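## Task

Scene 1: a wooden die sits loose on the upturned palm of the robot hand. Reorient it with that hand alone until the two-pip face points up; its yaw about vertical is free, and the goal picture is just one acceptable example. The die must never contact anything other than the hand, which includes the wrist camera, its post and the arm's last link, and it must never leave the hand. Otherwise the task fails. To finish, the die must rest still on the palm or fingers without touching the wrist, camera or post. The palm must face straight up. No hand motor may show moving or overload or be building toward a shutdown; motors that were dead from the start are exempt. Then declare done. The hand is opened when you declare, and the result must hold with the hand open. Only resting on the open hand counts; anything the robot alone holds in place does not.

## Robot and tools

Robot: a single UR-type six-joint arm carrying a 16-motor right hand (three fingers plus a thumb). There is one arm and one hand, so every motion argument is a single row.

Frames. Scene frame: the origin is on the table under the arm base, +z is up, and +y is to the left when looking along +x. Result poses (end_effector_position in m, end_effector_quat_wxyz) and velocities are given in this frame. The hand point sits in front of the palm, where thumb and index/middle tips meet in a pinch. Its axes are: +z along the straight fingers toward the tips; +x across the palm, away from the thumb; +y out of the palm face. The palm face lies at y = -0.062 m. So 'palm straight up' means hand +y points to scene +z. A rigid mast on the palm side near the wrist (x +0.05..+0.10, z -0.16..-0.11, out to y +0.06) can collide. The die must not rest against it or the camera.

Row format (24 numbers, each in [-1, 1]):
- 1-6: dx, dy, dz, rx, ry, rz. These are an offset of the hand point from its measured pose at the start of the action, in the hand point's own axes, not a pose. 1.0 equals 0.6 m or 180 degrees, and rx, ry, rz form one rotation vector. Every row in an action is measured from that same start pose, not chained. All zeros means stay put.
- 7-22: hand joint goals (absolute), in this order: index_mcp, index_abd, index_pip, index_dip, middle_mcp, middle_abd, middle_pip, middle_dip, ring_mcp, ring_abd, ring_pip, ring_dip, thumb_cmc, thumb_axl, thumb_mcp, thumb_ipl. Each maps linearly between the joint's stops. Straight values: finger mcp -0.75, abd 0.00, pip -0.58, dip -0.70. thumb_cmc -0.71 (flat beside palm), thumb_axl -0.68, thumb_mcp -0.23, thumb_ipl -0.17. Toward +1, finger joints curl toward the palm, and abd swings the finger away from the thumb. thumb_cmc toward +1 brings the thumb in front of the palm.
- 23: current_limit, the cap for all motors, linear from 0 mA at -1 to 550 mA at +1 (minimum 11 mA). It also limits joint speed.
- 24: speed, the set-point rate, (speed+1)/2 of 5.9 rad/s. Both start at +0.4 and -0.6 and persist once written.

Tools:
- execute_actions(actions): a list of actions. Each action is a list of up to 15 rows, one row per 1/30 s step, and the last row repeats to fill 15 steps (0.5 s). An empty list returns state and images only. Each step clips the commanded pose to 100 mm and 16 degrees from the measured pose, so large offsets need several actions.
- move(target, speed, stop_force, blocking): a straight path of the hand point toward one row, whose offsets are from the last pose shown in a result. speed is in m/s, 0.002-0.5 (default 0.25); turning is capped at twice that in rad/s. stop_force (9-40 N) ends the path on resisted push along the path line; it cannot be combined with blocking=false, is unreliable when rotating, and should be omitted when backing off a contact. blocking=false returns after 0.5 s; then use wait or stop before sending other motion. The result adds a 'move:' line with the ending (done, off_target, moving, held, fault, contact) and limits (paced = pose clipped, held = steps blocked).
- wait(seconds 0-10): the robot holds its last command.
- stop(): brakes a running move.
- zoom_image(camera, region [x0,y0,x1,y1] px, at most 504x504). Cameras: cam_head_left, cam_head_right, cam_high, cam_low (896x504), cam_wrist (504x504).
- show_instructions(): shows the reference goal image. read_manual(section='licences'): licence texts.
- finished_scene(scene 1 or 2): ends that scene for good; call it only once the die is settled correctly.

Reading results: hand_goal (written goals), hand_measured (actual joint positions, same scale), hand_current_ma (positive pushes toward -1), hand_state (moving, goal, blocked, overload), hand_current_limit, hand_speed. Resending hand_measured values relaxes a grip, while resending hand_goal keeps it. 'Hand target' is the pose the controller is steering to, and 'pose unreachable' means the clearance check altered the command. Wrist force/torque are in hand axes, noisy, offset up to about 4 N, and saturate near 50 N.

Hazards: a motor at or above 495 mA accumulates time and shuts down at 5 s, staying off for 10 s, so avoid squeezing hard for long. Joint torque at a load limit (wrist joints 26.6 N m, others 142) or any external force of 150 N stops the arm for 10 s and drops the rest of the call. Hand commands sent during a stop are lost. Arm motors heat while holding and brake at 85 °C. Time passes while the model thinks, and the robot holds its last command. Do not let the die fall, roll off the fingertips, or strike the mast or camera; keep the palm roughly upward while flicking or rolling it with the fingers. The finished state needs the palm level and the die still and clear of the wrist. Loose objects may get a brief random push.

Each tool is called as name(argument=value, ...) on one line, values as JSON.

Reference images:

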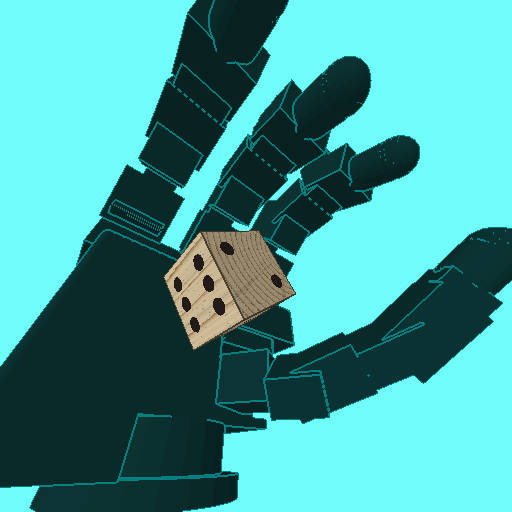

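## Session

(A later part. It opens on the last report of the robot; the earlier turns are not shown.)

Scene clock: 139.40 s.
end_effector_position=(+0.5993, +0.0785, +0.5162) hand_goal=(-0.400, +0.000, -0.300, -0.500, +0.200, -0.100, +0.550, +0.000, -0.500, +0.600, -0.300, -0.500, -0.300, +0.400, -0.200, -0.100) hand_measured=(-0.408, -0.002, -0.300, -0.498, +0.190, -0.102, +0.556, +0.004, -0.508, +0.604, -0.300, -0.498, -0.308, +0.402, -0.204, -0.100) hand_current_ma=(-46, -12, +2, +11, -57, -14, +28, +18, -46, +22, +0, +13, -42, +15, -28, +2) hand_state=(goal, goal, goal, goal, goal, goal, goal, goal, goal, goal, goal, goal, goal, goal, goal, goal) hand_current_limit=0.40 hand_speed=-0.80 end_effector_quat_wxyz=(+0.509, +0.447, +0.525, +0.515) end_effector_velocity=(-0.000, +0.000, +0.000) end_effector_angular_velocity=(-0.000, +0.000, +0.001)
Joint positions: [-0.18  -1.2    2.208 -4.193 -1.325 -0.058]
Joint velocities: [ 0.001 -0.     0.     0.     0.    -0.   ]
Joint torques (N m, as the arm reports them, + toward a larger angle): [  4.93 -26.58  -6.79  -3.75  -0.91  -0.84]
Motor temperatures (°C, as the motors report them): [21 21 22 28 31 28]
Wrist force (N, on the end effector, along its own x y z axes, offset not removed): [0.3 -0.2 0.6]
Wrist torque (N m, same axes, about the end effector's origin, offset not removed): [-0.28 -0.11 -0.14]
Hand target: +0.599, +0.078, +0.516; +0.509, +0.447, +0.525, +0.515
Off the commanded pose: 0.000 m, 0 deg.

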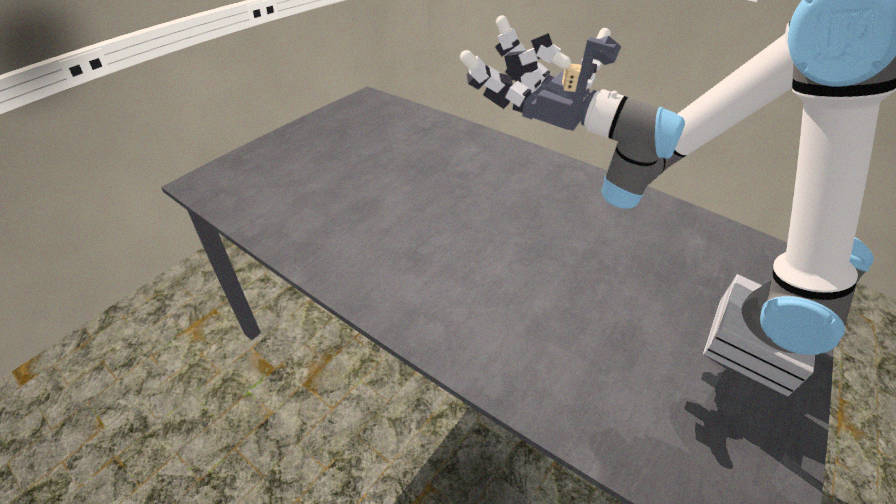

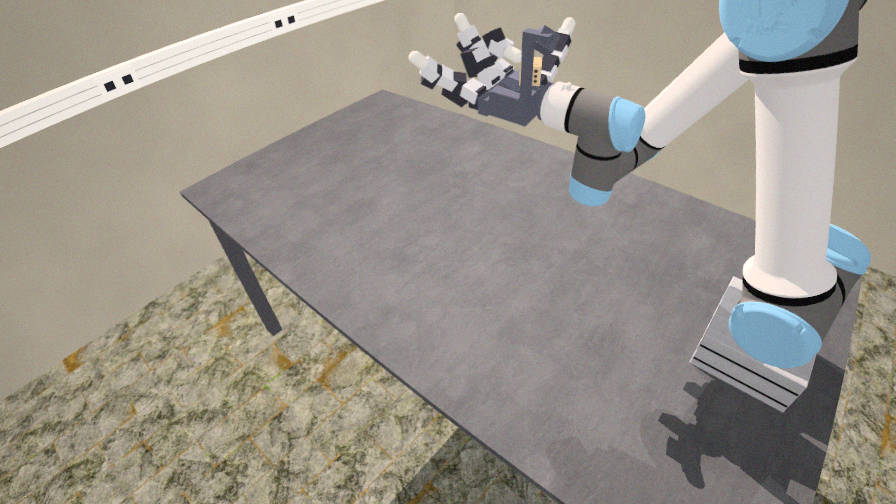

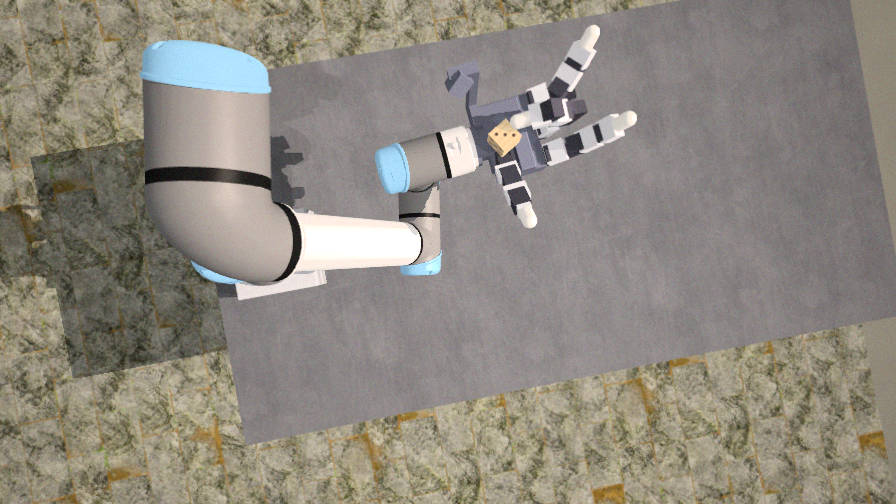

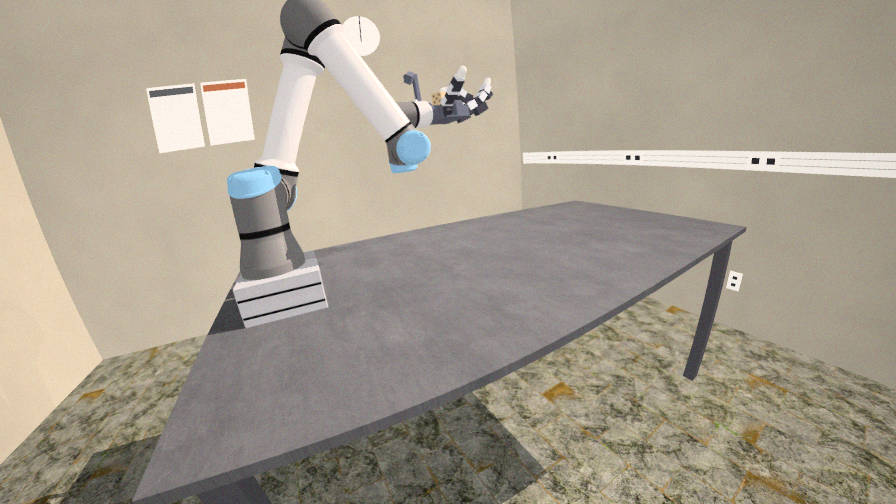

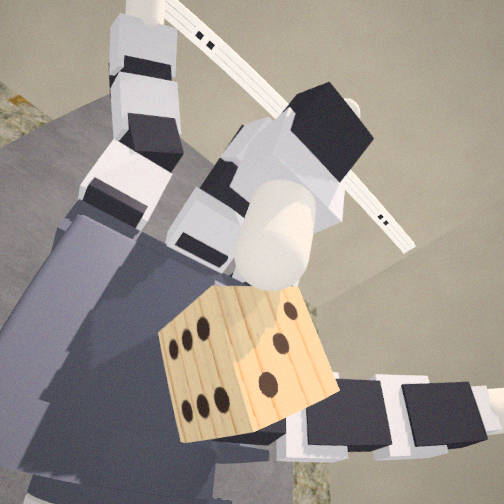

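execute_actions(actions=[[[0,0,0,0,0,0,-0.4,0,-0.3,-0.5,0.12,-0.1,0.68,0.05,-0.5,0.6,-0.3,-0.5,-0.3,0.4,-0.2,-0.1,0.4,-0.8]],[[0,0,0,0,0,0,-0.4,0,-0.3,-0.5,0.35,-0.1,0.6,0.0,-0.5,0.6,-0.3,-0.5,-0.3,0.4,-0.2,-0.1,0.4,-0.8]],[[0,0,0,0,0,0,-0.4,0,-0.3,-0.5,0.35,-0.1,0.6,0.0,-0.5,0.6,-0.3,-0.5,-0.3,0.4,-0.2,-0.1,0.4,-0.8]]])

zoom_image(camera="cam_high", region=[440, 50, 620, 190])

zoom_image(camera="cam_head_left", region=[480, 10, 640, 130])

Scene clock: 148.03 s.
end_effector_position=(+0.5993, +0.0785, +0.5162) hand_goal=(-0.400, +0.000, -0.300, -0.500, +0.350, -0.100, +0.600, +0.000, -0.500, +0.600, -0.300, -0.500, -0.300, +0.400, -0.200, -0.100) hand_measured=(-0.408, -0.002, -0.300, -0.498, +0.270, -0.102, +0.582, -0.006, -0.508, +0.604, -0.300, -0.498, -0.308, +0.402, -0.204, -0.100) hand_current_ma=(-46, -12, +2, +11, -385, -7, -97, -31, -46, +22, +0, +13, -42, +15, -28, +2) hand_state=(goal, goal, goal, goal, blocked, goal, goal, goal, goal, goal, goal, goal, goal, goal, goal, goal) hand_current_limit=0.40 hand_speed=-0.80 end_effector_quat_wxyz=(+0.509, +0.447, +0.525, +0.515) end_effector_velocity=(-0.000, +0.000, -0.000) end_effector_angular_velocity=(+0.000, -0.000, +0.001)
Joint positions: [-0.18  -1.2    2.208 -4.193 -1.325 -0.058]
Joint velocities: [ 0.     0.     0.    -0.001  0.     0.   ]
Joint torques (N m, as the arm reports them, + toward a larger angle): [  4.38 -26.99  -7.21  -3.58  -0.29  -0.86]
Motor temperatures (°C, as the motors report them): [21 21 22 28 31 28]
Wrist force (N, on the end effector, along its own x y z axes, offset not removed): [2.0 -1.2 -0.2]
Wrist torque (N m, same axes, about the end effector's origin, offset not removed): [-0.41 -0.39 -0.06]
Hand target: +0.599, +0.078, +0.516; +0.509, +0.447, +0.525, +0.515
Off the commanded pose: 0.000 m, 0 deg.

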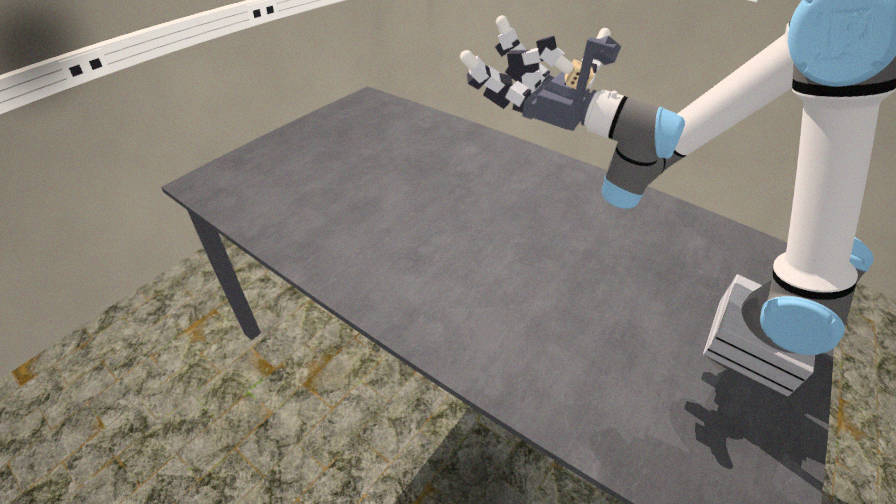

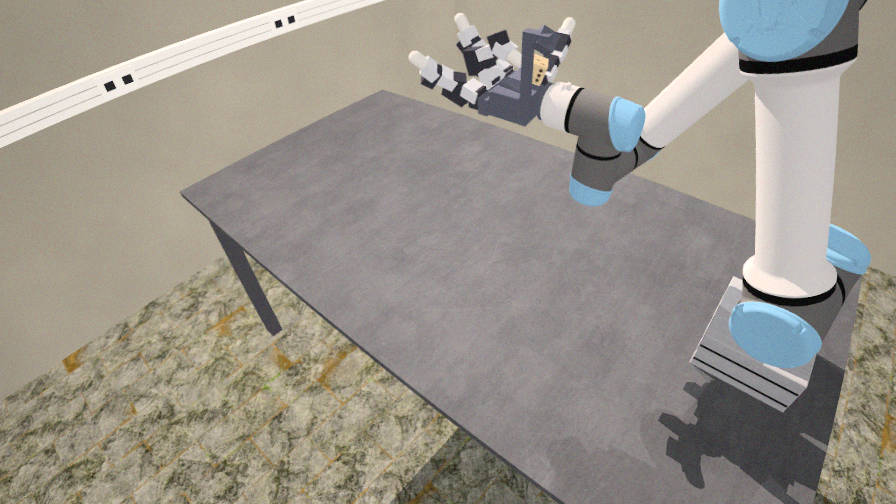

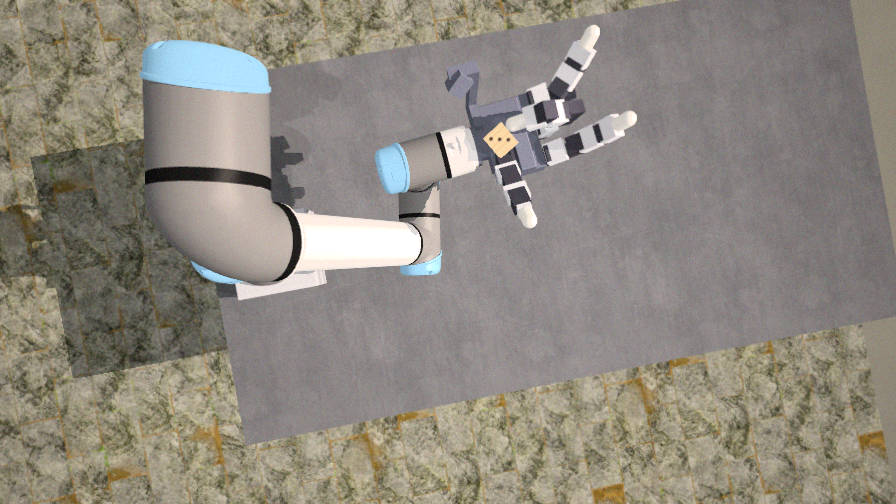

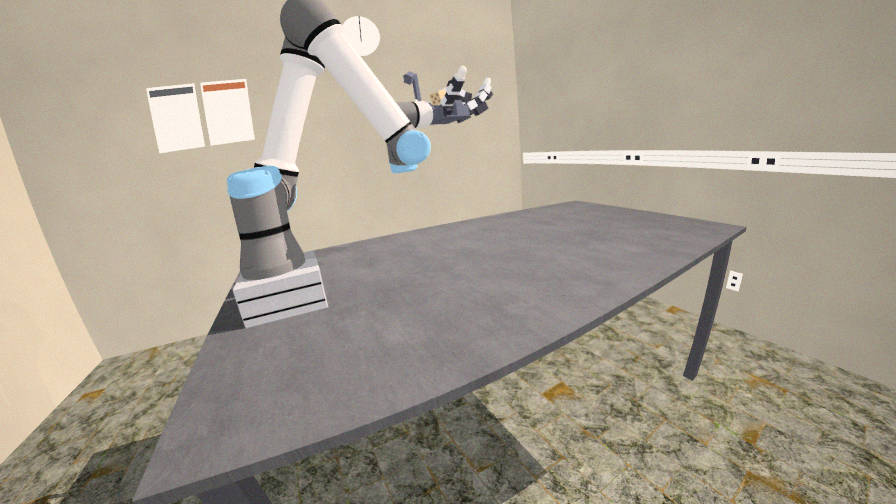

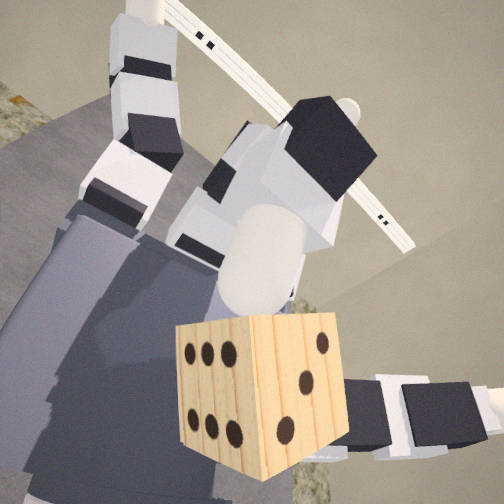

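Region (440, 50, 620, 190) of cam_high's 896x504 image, scaled by 2.800, with more detail than that image has.

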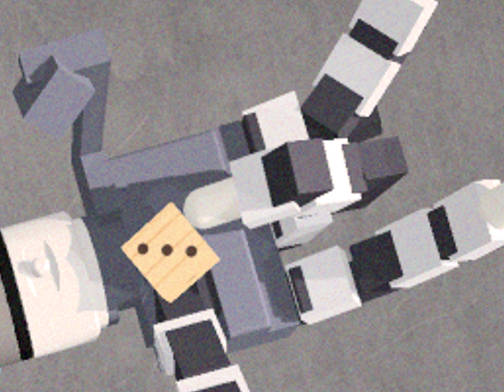

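Region (480, 10, 640, 130) of cam_head_left's 896x504 image, scaled by 3.150, with more detail than that image has; it fills the top 378 rows of this view, and the rest is white.

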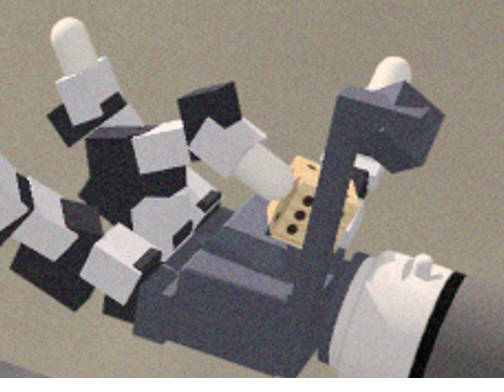

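execute_actions(actions=[[[0,0,0,0,0,0,-0.4,0,-0.3,-0.5,0.5,-0.1,0.55,-0.1,-0.5,0.6,-0.3,-0.5,-0.6,0.4,-0.2,-0.1,0.6,-0.8]],[[0,0,0,0,0,0,-0.4,0,-0.3,-0.5,0.5,-0.1,0.55,-0.1,-0.5,0.6,-0.3,-0.5,-0.6,0.4,-0.2,-0.1,0.6,-0.8]],[[0,0,0,0,0,0,-0.4,0,-0.3,-0.5,0.5,-0.1,0.55,-0.1,-0.5,0.6,-0.3,-0.5,-0.6,0.4,-0.2,-0.1,0.6,-0.8]]])

zoom_image(camera="cam_high", region=[440, 50, 620, 190])

zoom_image(camera="cam_head_left", region=[480, 10, 640, 130])

Scene clock: 155.03 s.
end_effector_position=(+0.5993, +0.0785, +0.5162) hand_goal=(-0.400, +0.000, -0.300, -0.500, +0.500, -0.100, +0.550, -0.100, -0.500, +0.600, -0.300, -0.500, -0.600, +0.400, -0.200, -0.100) hand_measured=(-0.408, -0.002, -0.300, -0.498, +0.342, -0.100, +0.526, -0.110, -0.508, +0.604, -0.300, -0.498, -0.610, +0.402, -0.204, -0.100) hand_current_ma=(-46, -12, +2, +11, -440, -3, -127, -52, -46, +22, +0, +13, -51, +15, -28, +2) hand_state=(goal, goal, goal, goal, blocked, goal, blocked, goal, goal, goal, goal, goal, goal, goal, goal, goal) hand_current_limit=0.60 hand_speed=-0.80 end_effector_quat_wxyz=(+0.509, +0.447, +0.525, +0.515) end_effector_velocity=(+0.000, -0.001, +0.000) end_effector_angular_velocity=(+0.000, -0.001, -0.002)
Joint positions: [-0.18  -1.2    2.208 -4.193 -1.325 -0.058]
Joint velocities: [-0.001  0.    -0.    -0.001 -0.     0.   ]
Joint torques (N m, as the arm reports them, + toward a larger angle): [  4.4  -28.09  -6.61  -3.55  -0.53  -0.87]
Motor temperatures (°C, as the motors report them): [21 21 22 28 31 28]
Wrist force (N, on the end effector, along its own x y z axes, offset not removed): [1.3 -0.1 -1.3]
Wrist torque (N m, same axes, about the end effector's origin, offset not removed): [-0.10 -0.20 0.11]
Hand target: +0.599, +0.078, +0.516; +0.509, +0.447, +0.525, +0.515
Off the commanded pose: 0.000 m, 0 deg.

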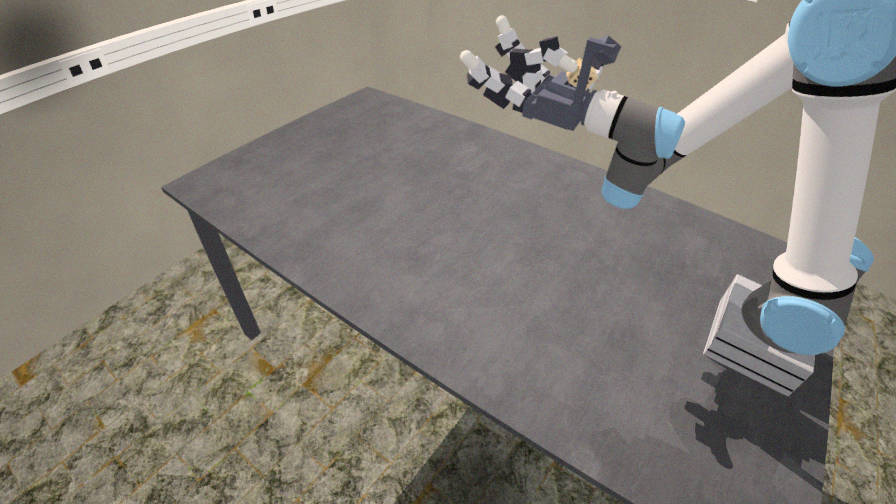

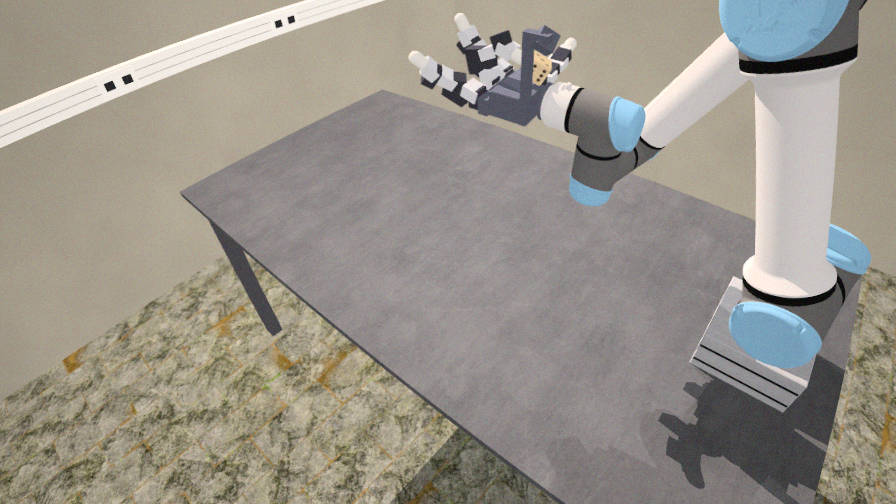

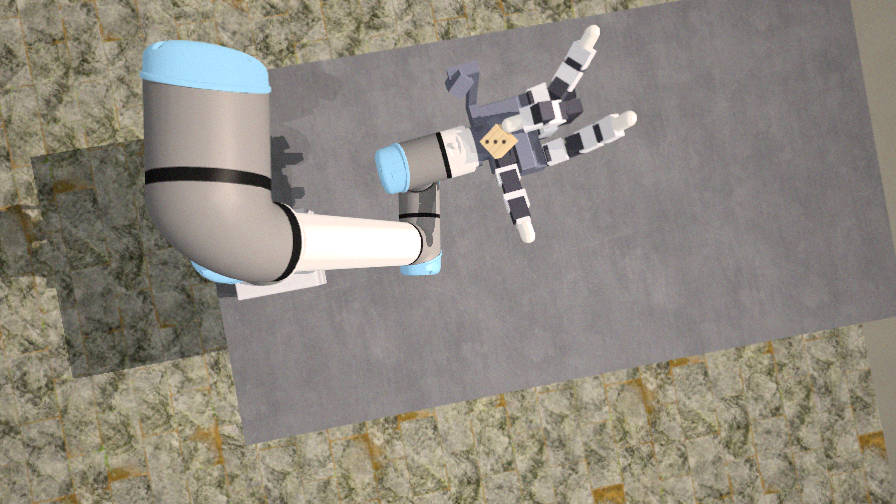

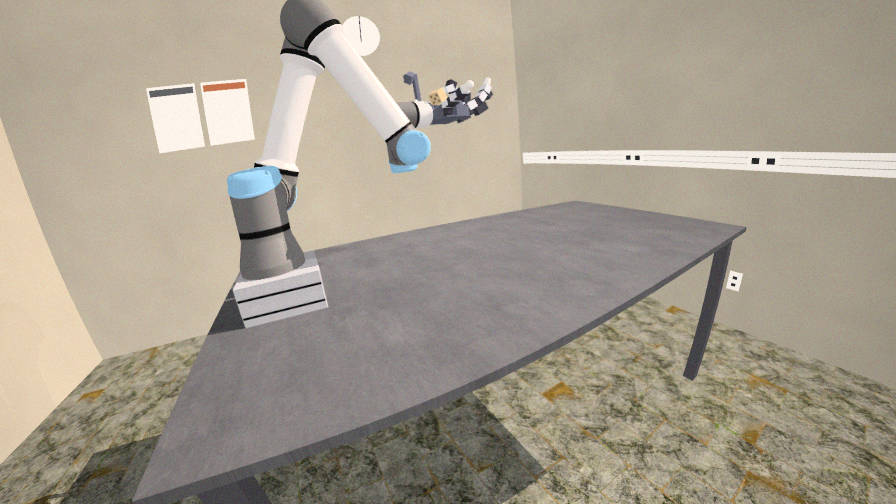

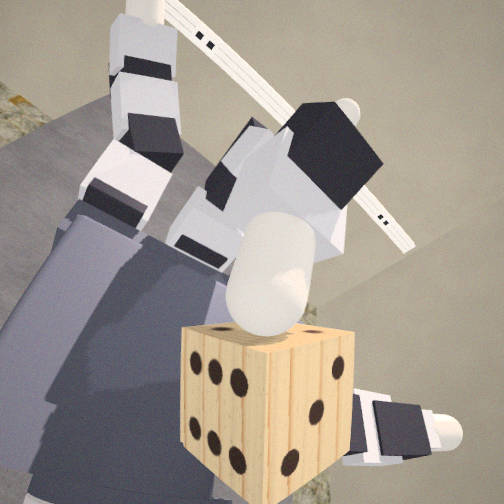

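Region (440, 50, 620, 190) of cam_high's 896x504 image, scaled by 2.800, with more detail than that image has.

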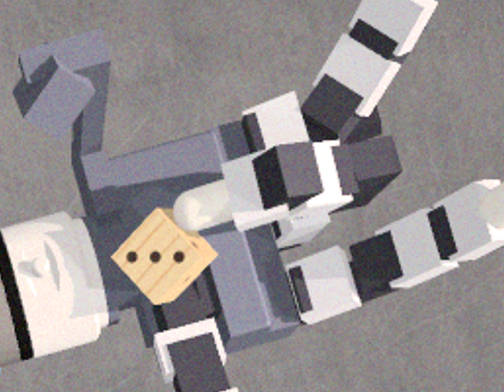

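Region (480, 10, 640, 130) of cam_head_left's 896x504 image, scaled by 3.150, with more detail than that image has; it fills the top 378 rows of this view, and the rest is white.

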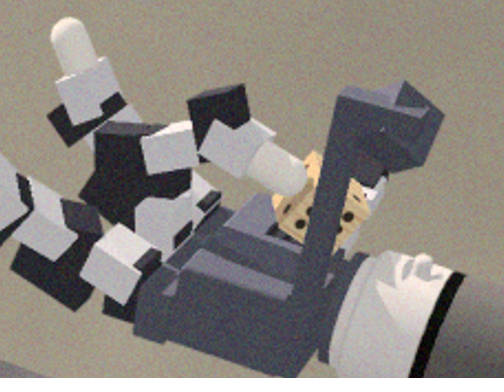

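execute_actions(actions=[[[0,0,0,0,0,0,-0.4,0,-0.3,-0.5,0.65,-0.1,0.35,-0.25,-0.5,0.6,-0.3,-0.5,-0.75,0.4,-0.2,-0.1,0.75,-0.8]],[[0,0,0,0,0,0,-0.4,0,-0.3,-0.5,0.65,-0.1,0.35,-0.25,-0.5,0.6,-0.3,-0.5,-0.75,0.4,-0.2,-0.1,0.75,-0.8]],[[0,0,0,0,0,0,-0.4,0,-0.3,-0.5,0.65,-0.1,0.35,-0.25,-0.5,0.6,-0.3,-0.5,-0.75,0.4,-0.2,-0.1,0.75,-0.8]]])

zoom_image(camera="cam_high", region=[440, 50, 620, 190])

zoom_image(camera="cam_head_left", region=[480, 10, 640, 130])

Scene clock: 162.57 s.
end_effector_position=(+0.5993, +0.0785, +0.5162) hand_goal=(-0.400, +0.000, -0.300, -0.500, +0.650, -0.100, +0.350, -0.250, -0.500, +0.600, -0.300, -0.500, -0.750, +0.400, -0.200, -0.100) hand_measured=(-0.408, -0.002, -0.300, -0.498, +0.556, -0.100, +0.322, -0.262, -0.508, +0.604, -0.300, -0.498, -0.760, +0.402, -0.204, -0.100) hand_current_ma=(-46, -12, +2, +11, -481, -3, -149, -64, -46, +22, +0, +13, -52, +15, -29, +2) hand_state=(goal, goal, goal, goal, blocked, goal, blocked, goal, goal, goal, goal, goal, goal, goal, goal, goal) hand_current_limit=0.75 hand_speed=-0.80 end_effector_quat_wxyz=(+0.509, +0.447, +0.525, +0.515) end_effector_velocity=(-0.000, +0.000, +0.000) end_effector_angular_velocity=(-0.000, -0.001, +0.000)
Joint positions: [-0.18  -1.2    2.208 -4.193 -1.325 -0.058]
Joint velocities: [ 0. -0.  0. -0. -0. -0.]
Joint torques (N m, as the arm reports them, + toward a larger angle): [  3.14 -27.08  -7.03  -3.63  -0.53  -0.91]
Motor temperatures (°C, as the motors report them): [21 21 22 28 31 28]
Wrist force (N, on the end effector, along its own x y z axes, offset not removed): [1.6 -1.2 1.1]
Wrist torque (N m, same axes, about the end effector's origin, offset not removed): [-0.41 -0.15 0.02]
Hand target: +0.599, +0.078, +0.516; +0.509, +0.447, +0.525, +0.515
Off the commanded pose: 0.000 m, 0 deg.

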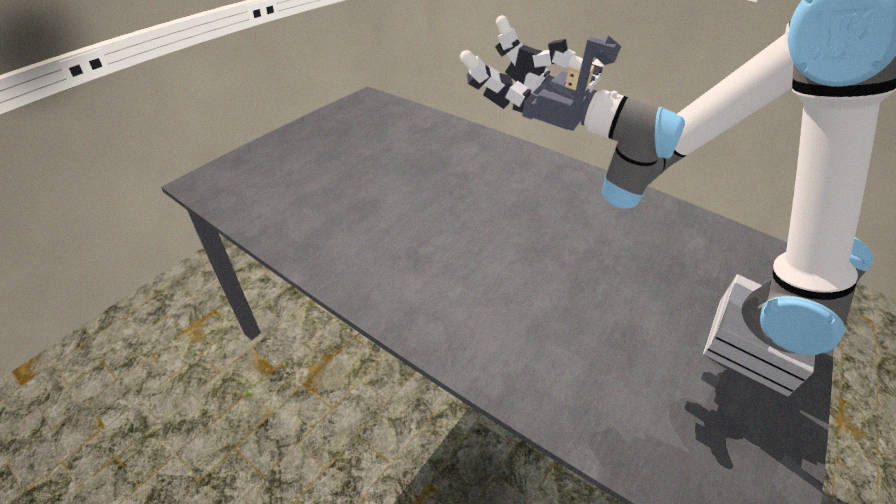

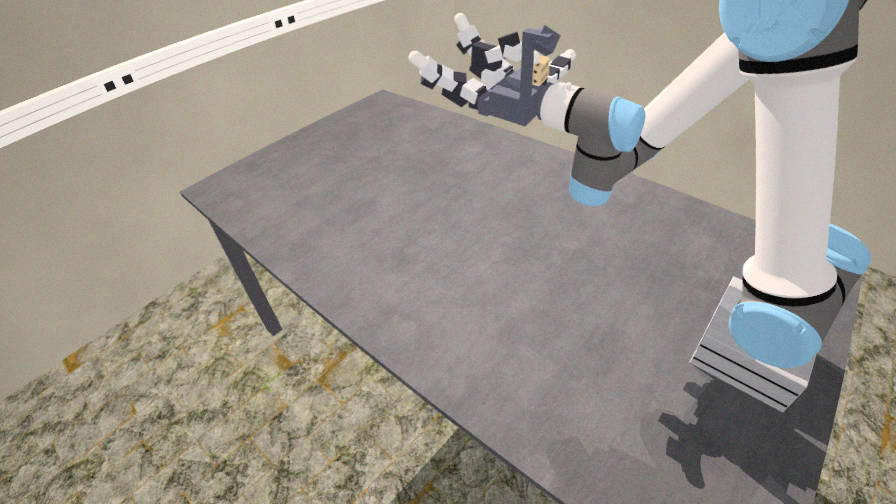

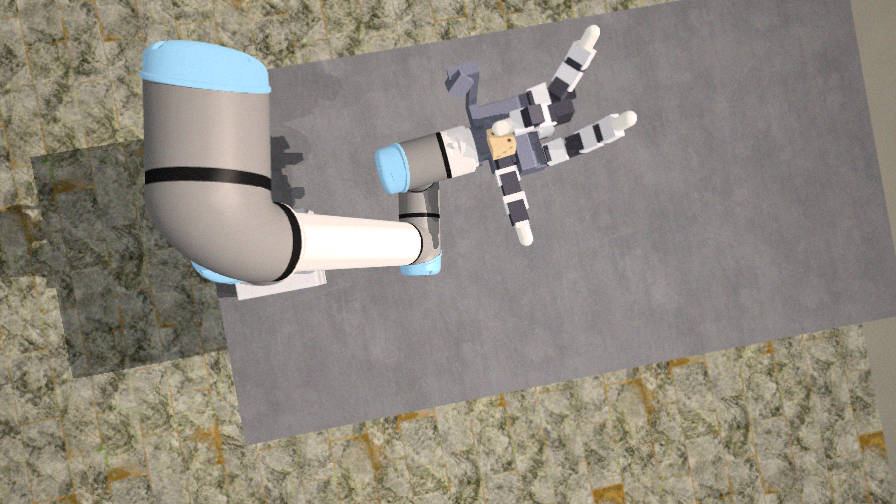

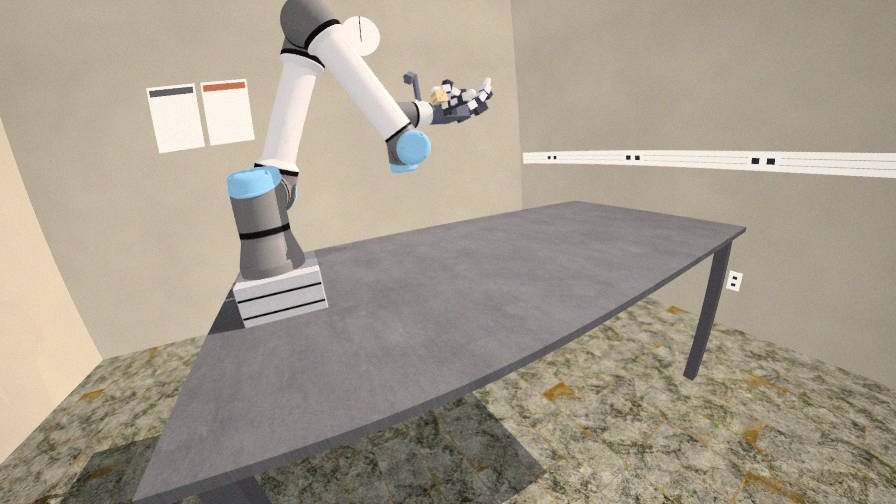

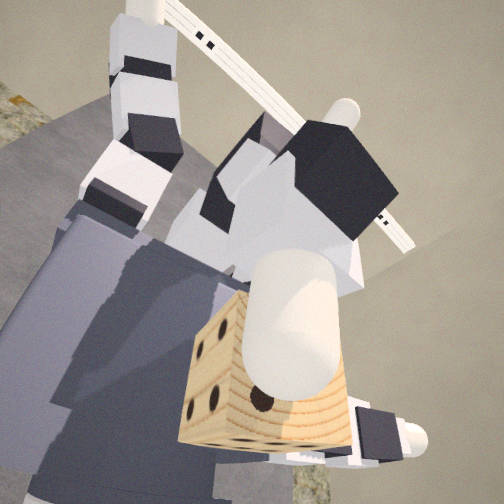

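Region (440, 50, 620, 190) of cam_high's 896x504 image, scaled by 2.800, with more detail than that image has.

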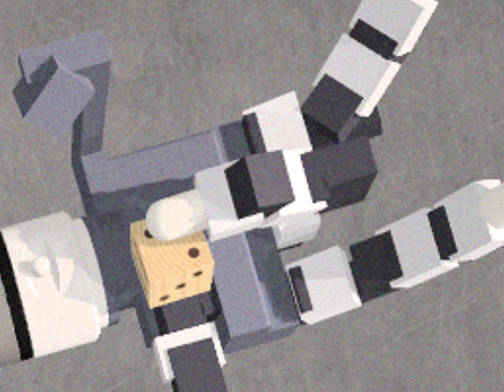

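Region (480, 10, 640, 130) of cam_head_left's 896x504 image, scaled by 3.150, with more detail than that image has; it fills the top 378 rows of this view, and the rest is white.

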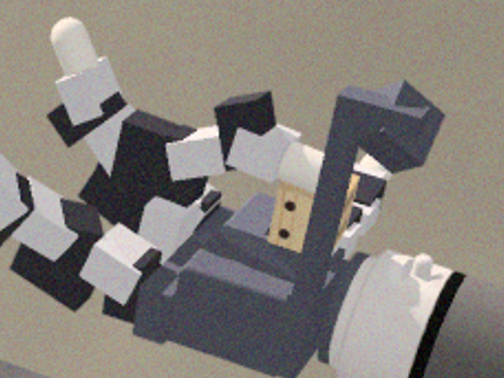

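execute_actions(actions=[[[0,0,0,0,0,0,-0.4,0,-0.3,-0.5,0.5,-0.1,0.55,-0.1,-0.5,0.6,-0.3,-0.5,-0.75,0.4,-0.2,-0.1,0.3,-0.8]],[[0,0,0,0,0,0,-0.4,0,-0.3,-0.5,0.4,-0.1,0.7,0.0,-0.5,0.6,-0.3,-0.5,-0.75,0.4,-0.2,-0.1,0.3,-0.8]],[[0,0,0,0,0,0,-0.4,0,-0.3,-0.5,0.4,-0.1,0.7,0.0,-0.5,0.6,-0.3,-0.5,-0.75,0.4,-0.2,-0.1,0.3,-0.8]]])

zoom_image(camera="cam_high", region=[440, 50, 620, 190])

zoom_image(camera="cam_head_left", region=[480, 10, 640, 130])

Scene clock: 169.43 s.
end_effector_position=(+0.5993, +0.0785, +0.5162) hand_goal=(-0.400, +0.000, -0.300, -0.500, +0.400, -0.100, +0.700, +0.000, -0.500, +0.600, -0.300, -0.500, -0.750, +0.400, -0.200, -0.100) hand_measured=(-0.408, -0.002, -0.300, -0.498, +0.382, -0.100, +0.398, -0.044, -0.508, +0.604, -0.300, -0.498, -0.760, +0.402, -0.204, -0.100) hand_current_ma=(-47, -12, +2, +11, -98, -3, -357, -246, -46, +22, +0, +13, -52, +15, -29, +2) hand_state=(goal, goal, goal, goal, goal, goal, blocked, blocked, goal, goal, goal, goal, goal, goal, goal, goal) hand_current_limit=0.30 hand_speed=-0.80 end_effector_quat_wxyz=(+0.509, +0.447, +0.525, +0.515) end_effector_velocity=(-0.000, +0.000, +0.000) end_effector_angular_velocity=(-0.000, -0.001, -0.000)
Joint positions: [-0.18  -1.2    2.208 -4.193 -1.325 -0.058]
Joint velocities: [ 0.    -0.    -0.    -0.    -0.001 -0.   ]
Joint torques (N m, as the arm reports them, + toward a larger angle): [  4.67 -27.28  -9.31  -3.51  -0.19  -0.83]
Motor temperatures (°C, as the motors report them): [21 21 22 28 31 28]
Wrist force (N, on the end effector, along its own x y z axes, offset not removed): [-0.1 -1.8 0.0]
Wrist torque (N m, same axes, about the end effector's origin, offset not removed): [-0.48 -0.07 -0.17]
Hand target: +0.599, +0.078, +0.516; +0.509, +0.447, +0.525, +0.515
Off the commanded pose: 0.000 m, 0 deg.

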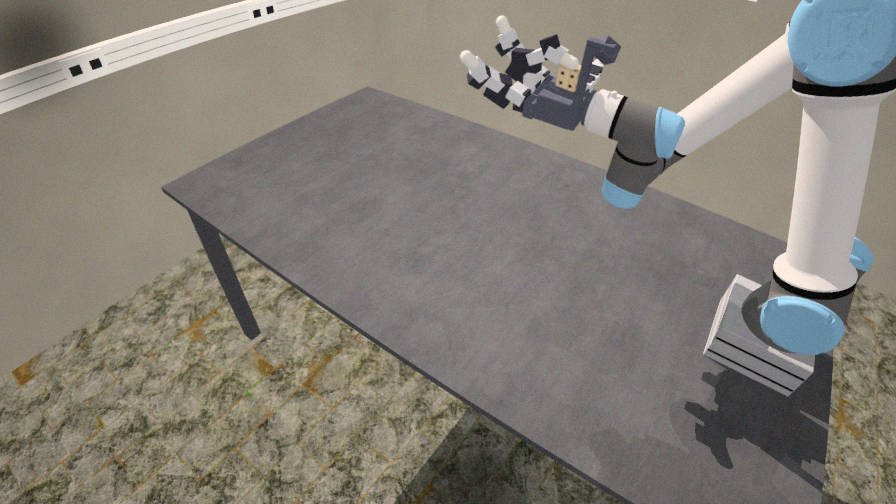

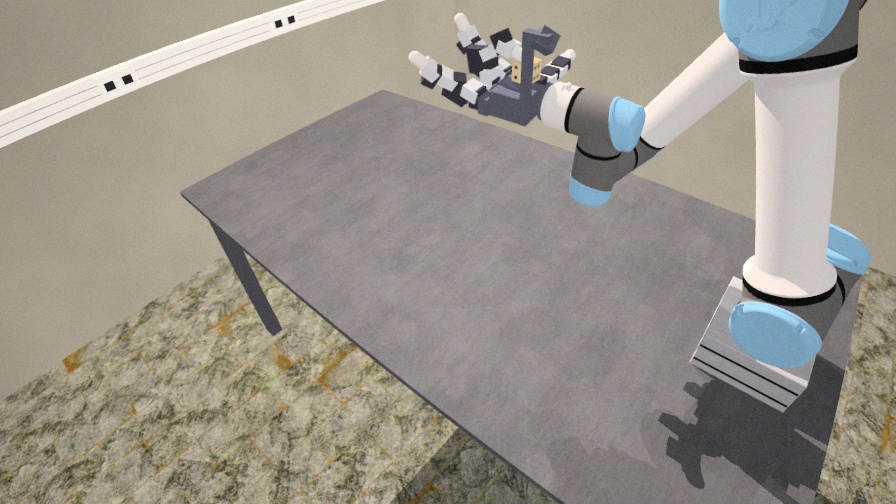

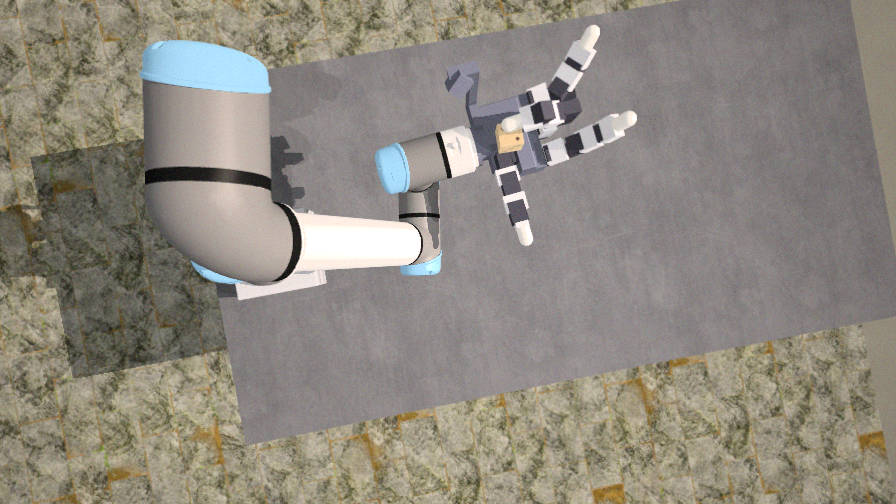

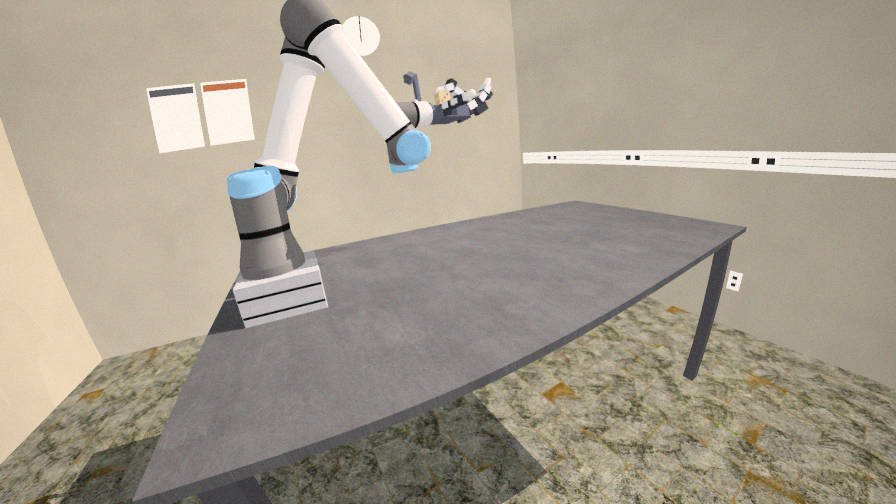

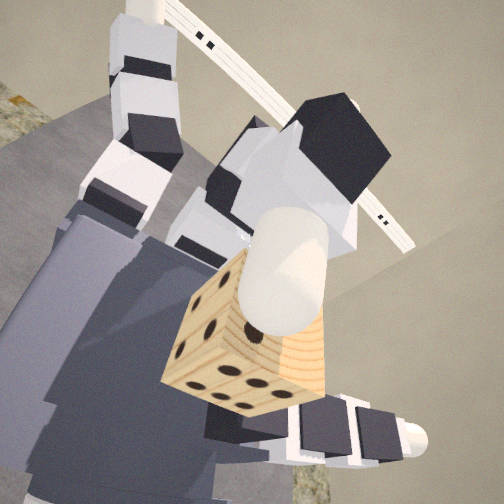

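Region (440, 50, 620, 190) of cam_high's 896x504 image, scaled by 2.800, with more detail than that image has.

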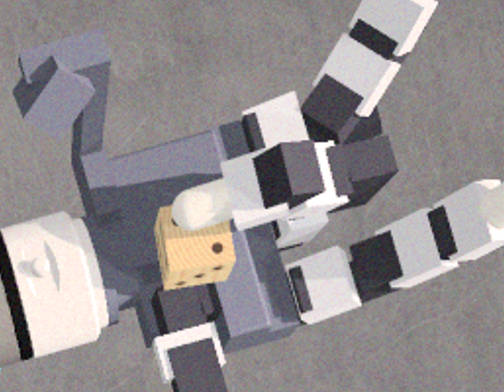

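Region (480, 10, 640, 130) of cam_head_left's 896x504 image, scaled by 3.150, with more detail than that image has; it fills the top 378 rows of this view, and the rest is white.

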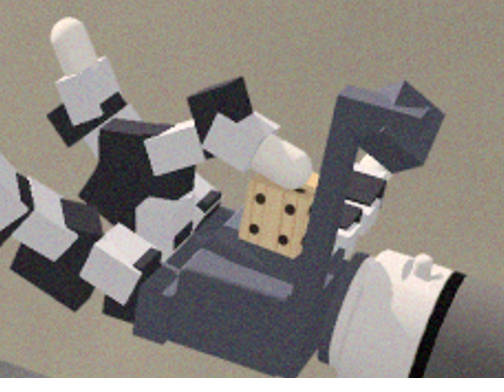

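execute_actions(actions=[[[0,0,0,0,0,0,-0.4,0,-0.3,-0.5,0.1,-0.1,0.4,-0.044,-0.5,0.6,-0.3,-0.5,-0.75,0.4,-0.2,-0.1,0.4,-0.6]],[[0,0,0,0,0,0,-0.4,0,-0.3,-0.5,-0.4,0,-0.3,-0.5,-0.4,0,-0.3,-0.5,-0.5,0.4,-0.2,-0.1,0.4,-0.6]],[[0,0,0,0,0,0,-0.4,0,-0.3,-0.5,-0.4,0,-0.3,-0.5,-0.4,0,-0.3,-0.5,-0.5,0.4,-0.2,-0.1,0.4,-0.6]],[[0,0,0,0,0,0,-0.4,0,-0.3,-0.5,-0.4,0,-0.3,-0.5,-0.4,0,-0.3,-0.5,-0.5,0.4,-0.2,-0.1,0.4,-0.6]]])

zoom_image(camera="cam_high", region=[440, 50, 620, 190])

Scene clock: 175.63 s.
end_effector_position=(+0.5993, +0.0785, +0.5162) hand_goal=(-0.400, +0.000, -0.300, -0.500, -0.400, +0.000, -0.300, -0.500, -0.400, +0.000, -0.300, -0.500, -0.500, +0.400, -0.200, -0.100) hand_measured=(-0.408, -0.002, -0.300, -0.498, -0.408, -0.002, -0.300, -0.498, -0.424, +0.004, -0.300, -0.498, -0.526, +0.402, -0.204, -0.100) hand_current_ma=(-47, -12, +2, +11, -45, -12, +2, +12, -129, +17, -2, +12, -135, +15, -30, +1) hand_state=(goal, goal, goal, goal, goal, goal, goal, goal, blocked, goal, goal, goal, blocked, goal, goal, goal) hand_current_limit=0.40 hand_speed=-0.60 end_effector_quat_wxyz=(+0.509, +0.447, +0.525, +0.515) end_effector_velocity=(-0.000, +0.001, +0.000) end_effector_angular_velocity=(-0.000, -0.001, +0.002)
Joint positions: [-0.18  -1.2    2.208 -4.193 -1.325 -0.058]
Joint velocities: [ 0.001 -0.001 -0.     0.     0.001  0.   ]
Joint torques (N m, as the arm reports them, + toward a larger angle): [  3.33 -27.68  -8.02  -3.57  -0.45  -0.89]
Motor temperatures (°C, as the motors report them): [21 21 22 28 31 28]
Wrist force (N, on the end effector, along its own x y z axes, offset not removed): [1.9 -0.1 0.2]
Wrist torque (N m, same axes, about the end effector's origin, offset not removed): [-0.17 -0.35 0.05]
Hand target: +0.599, +0.078, +0.516; +0.509, +0.447, +0.525, +0.515
Off the commanded pose: 0.000 m, 0 deg.

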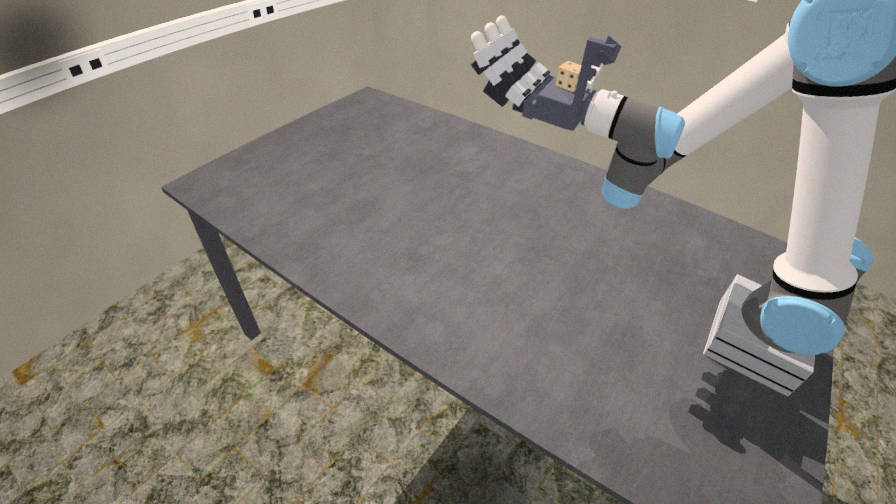

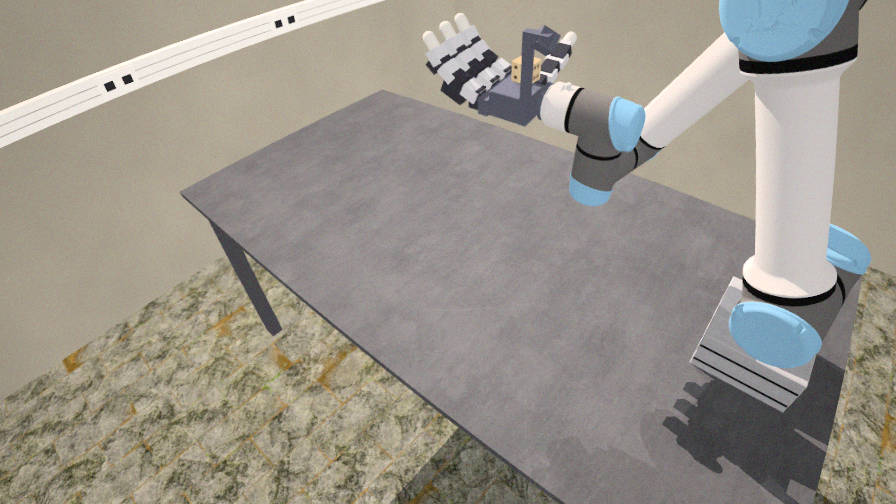

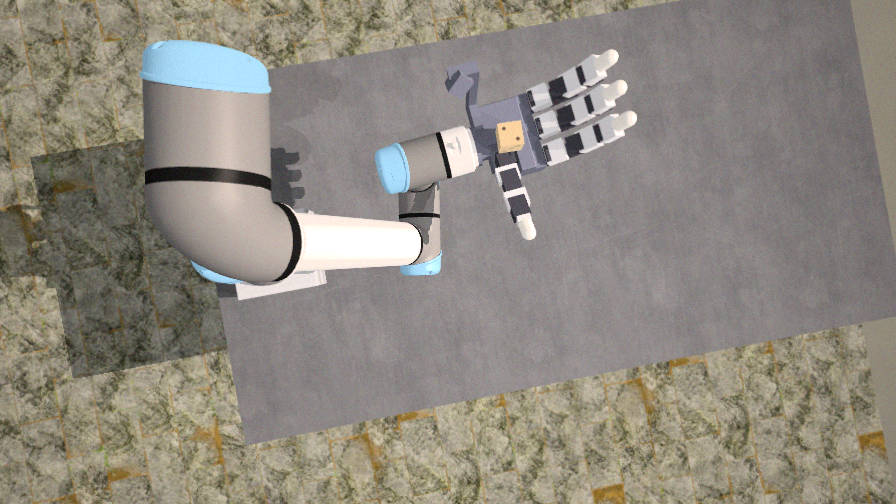

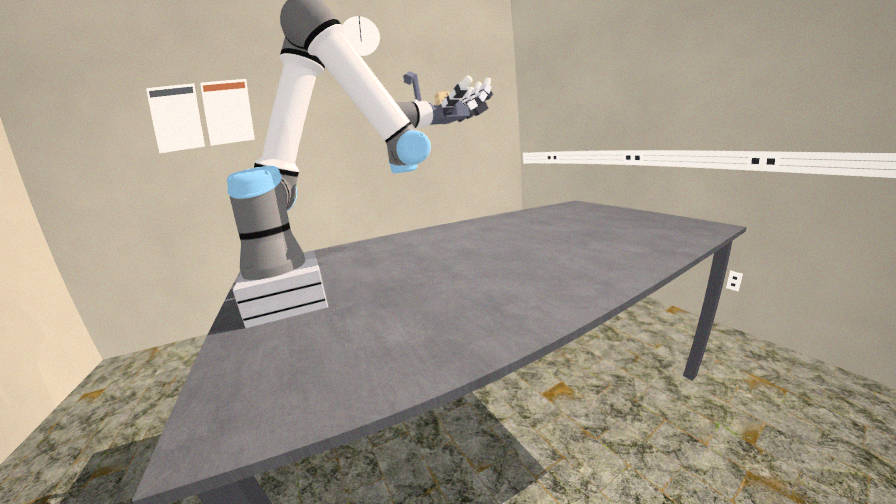

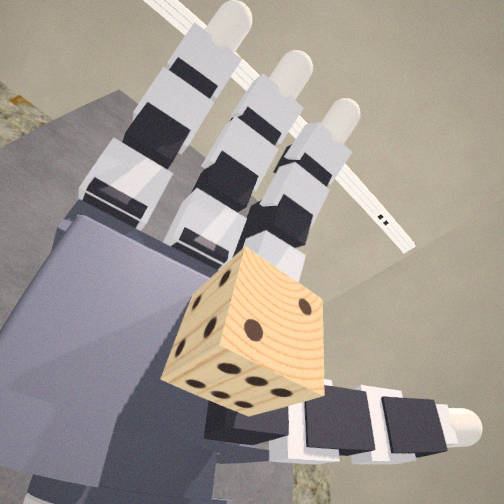

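Region (440, 50, 620, 190) of cam_high's 896x504 image, scaled by 2.800, with more detail than that image has.

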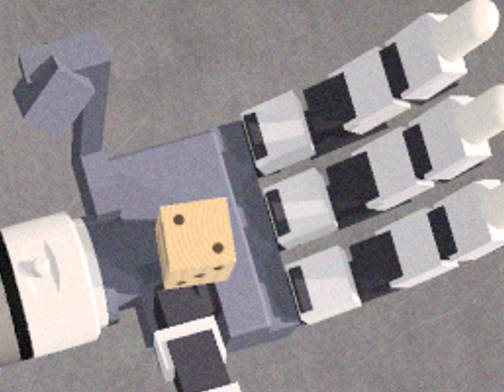

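Two on top, clear of the wrist.

finished_scene(scene=1)

The scene is finished: the task was done.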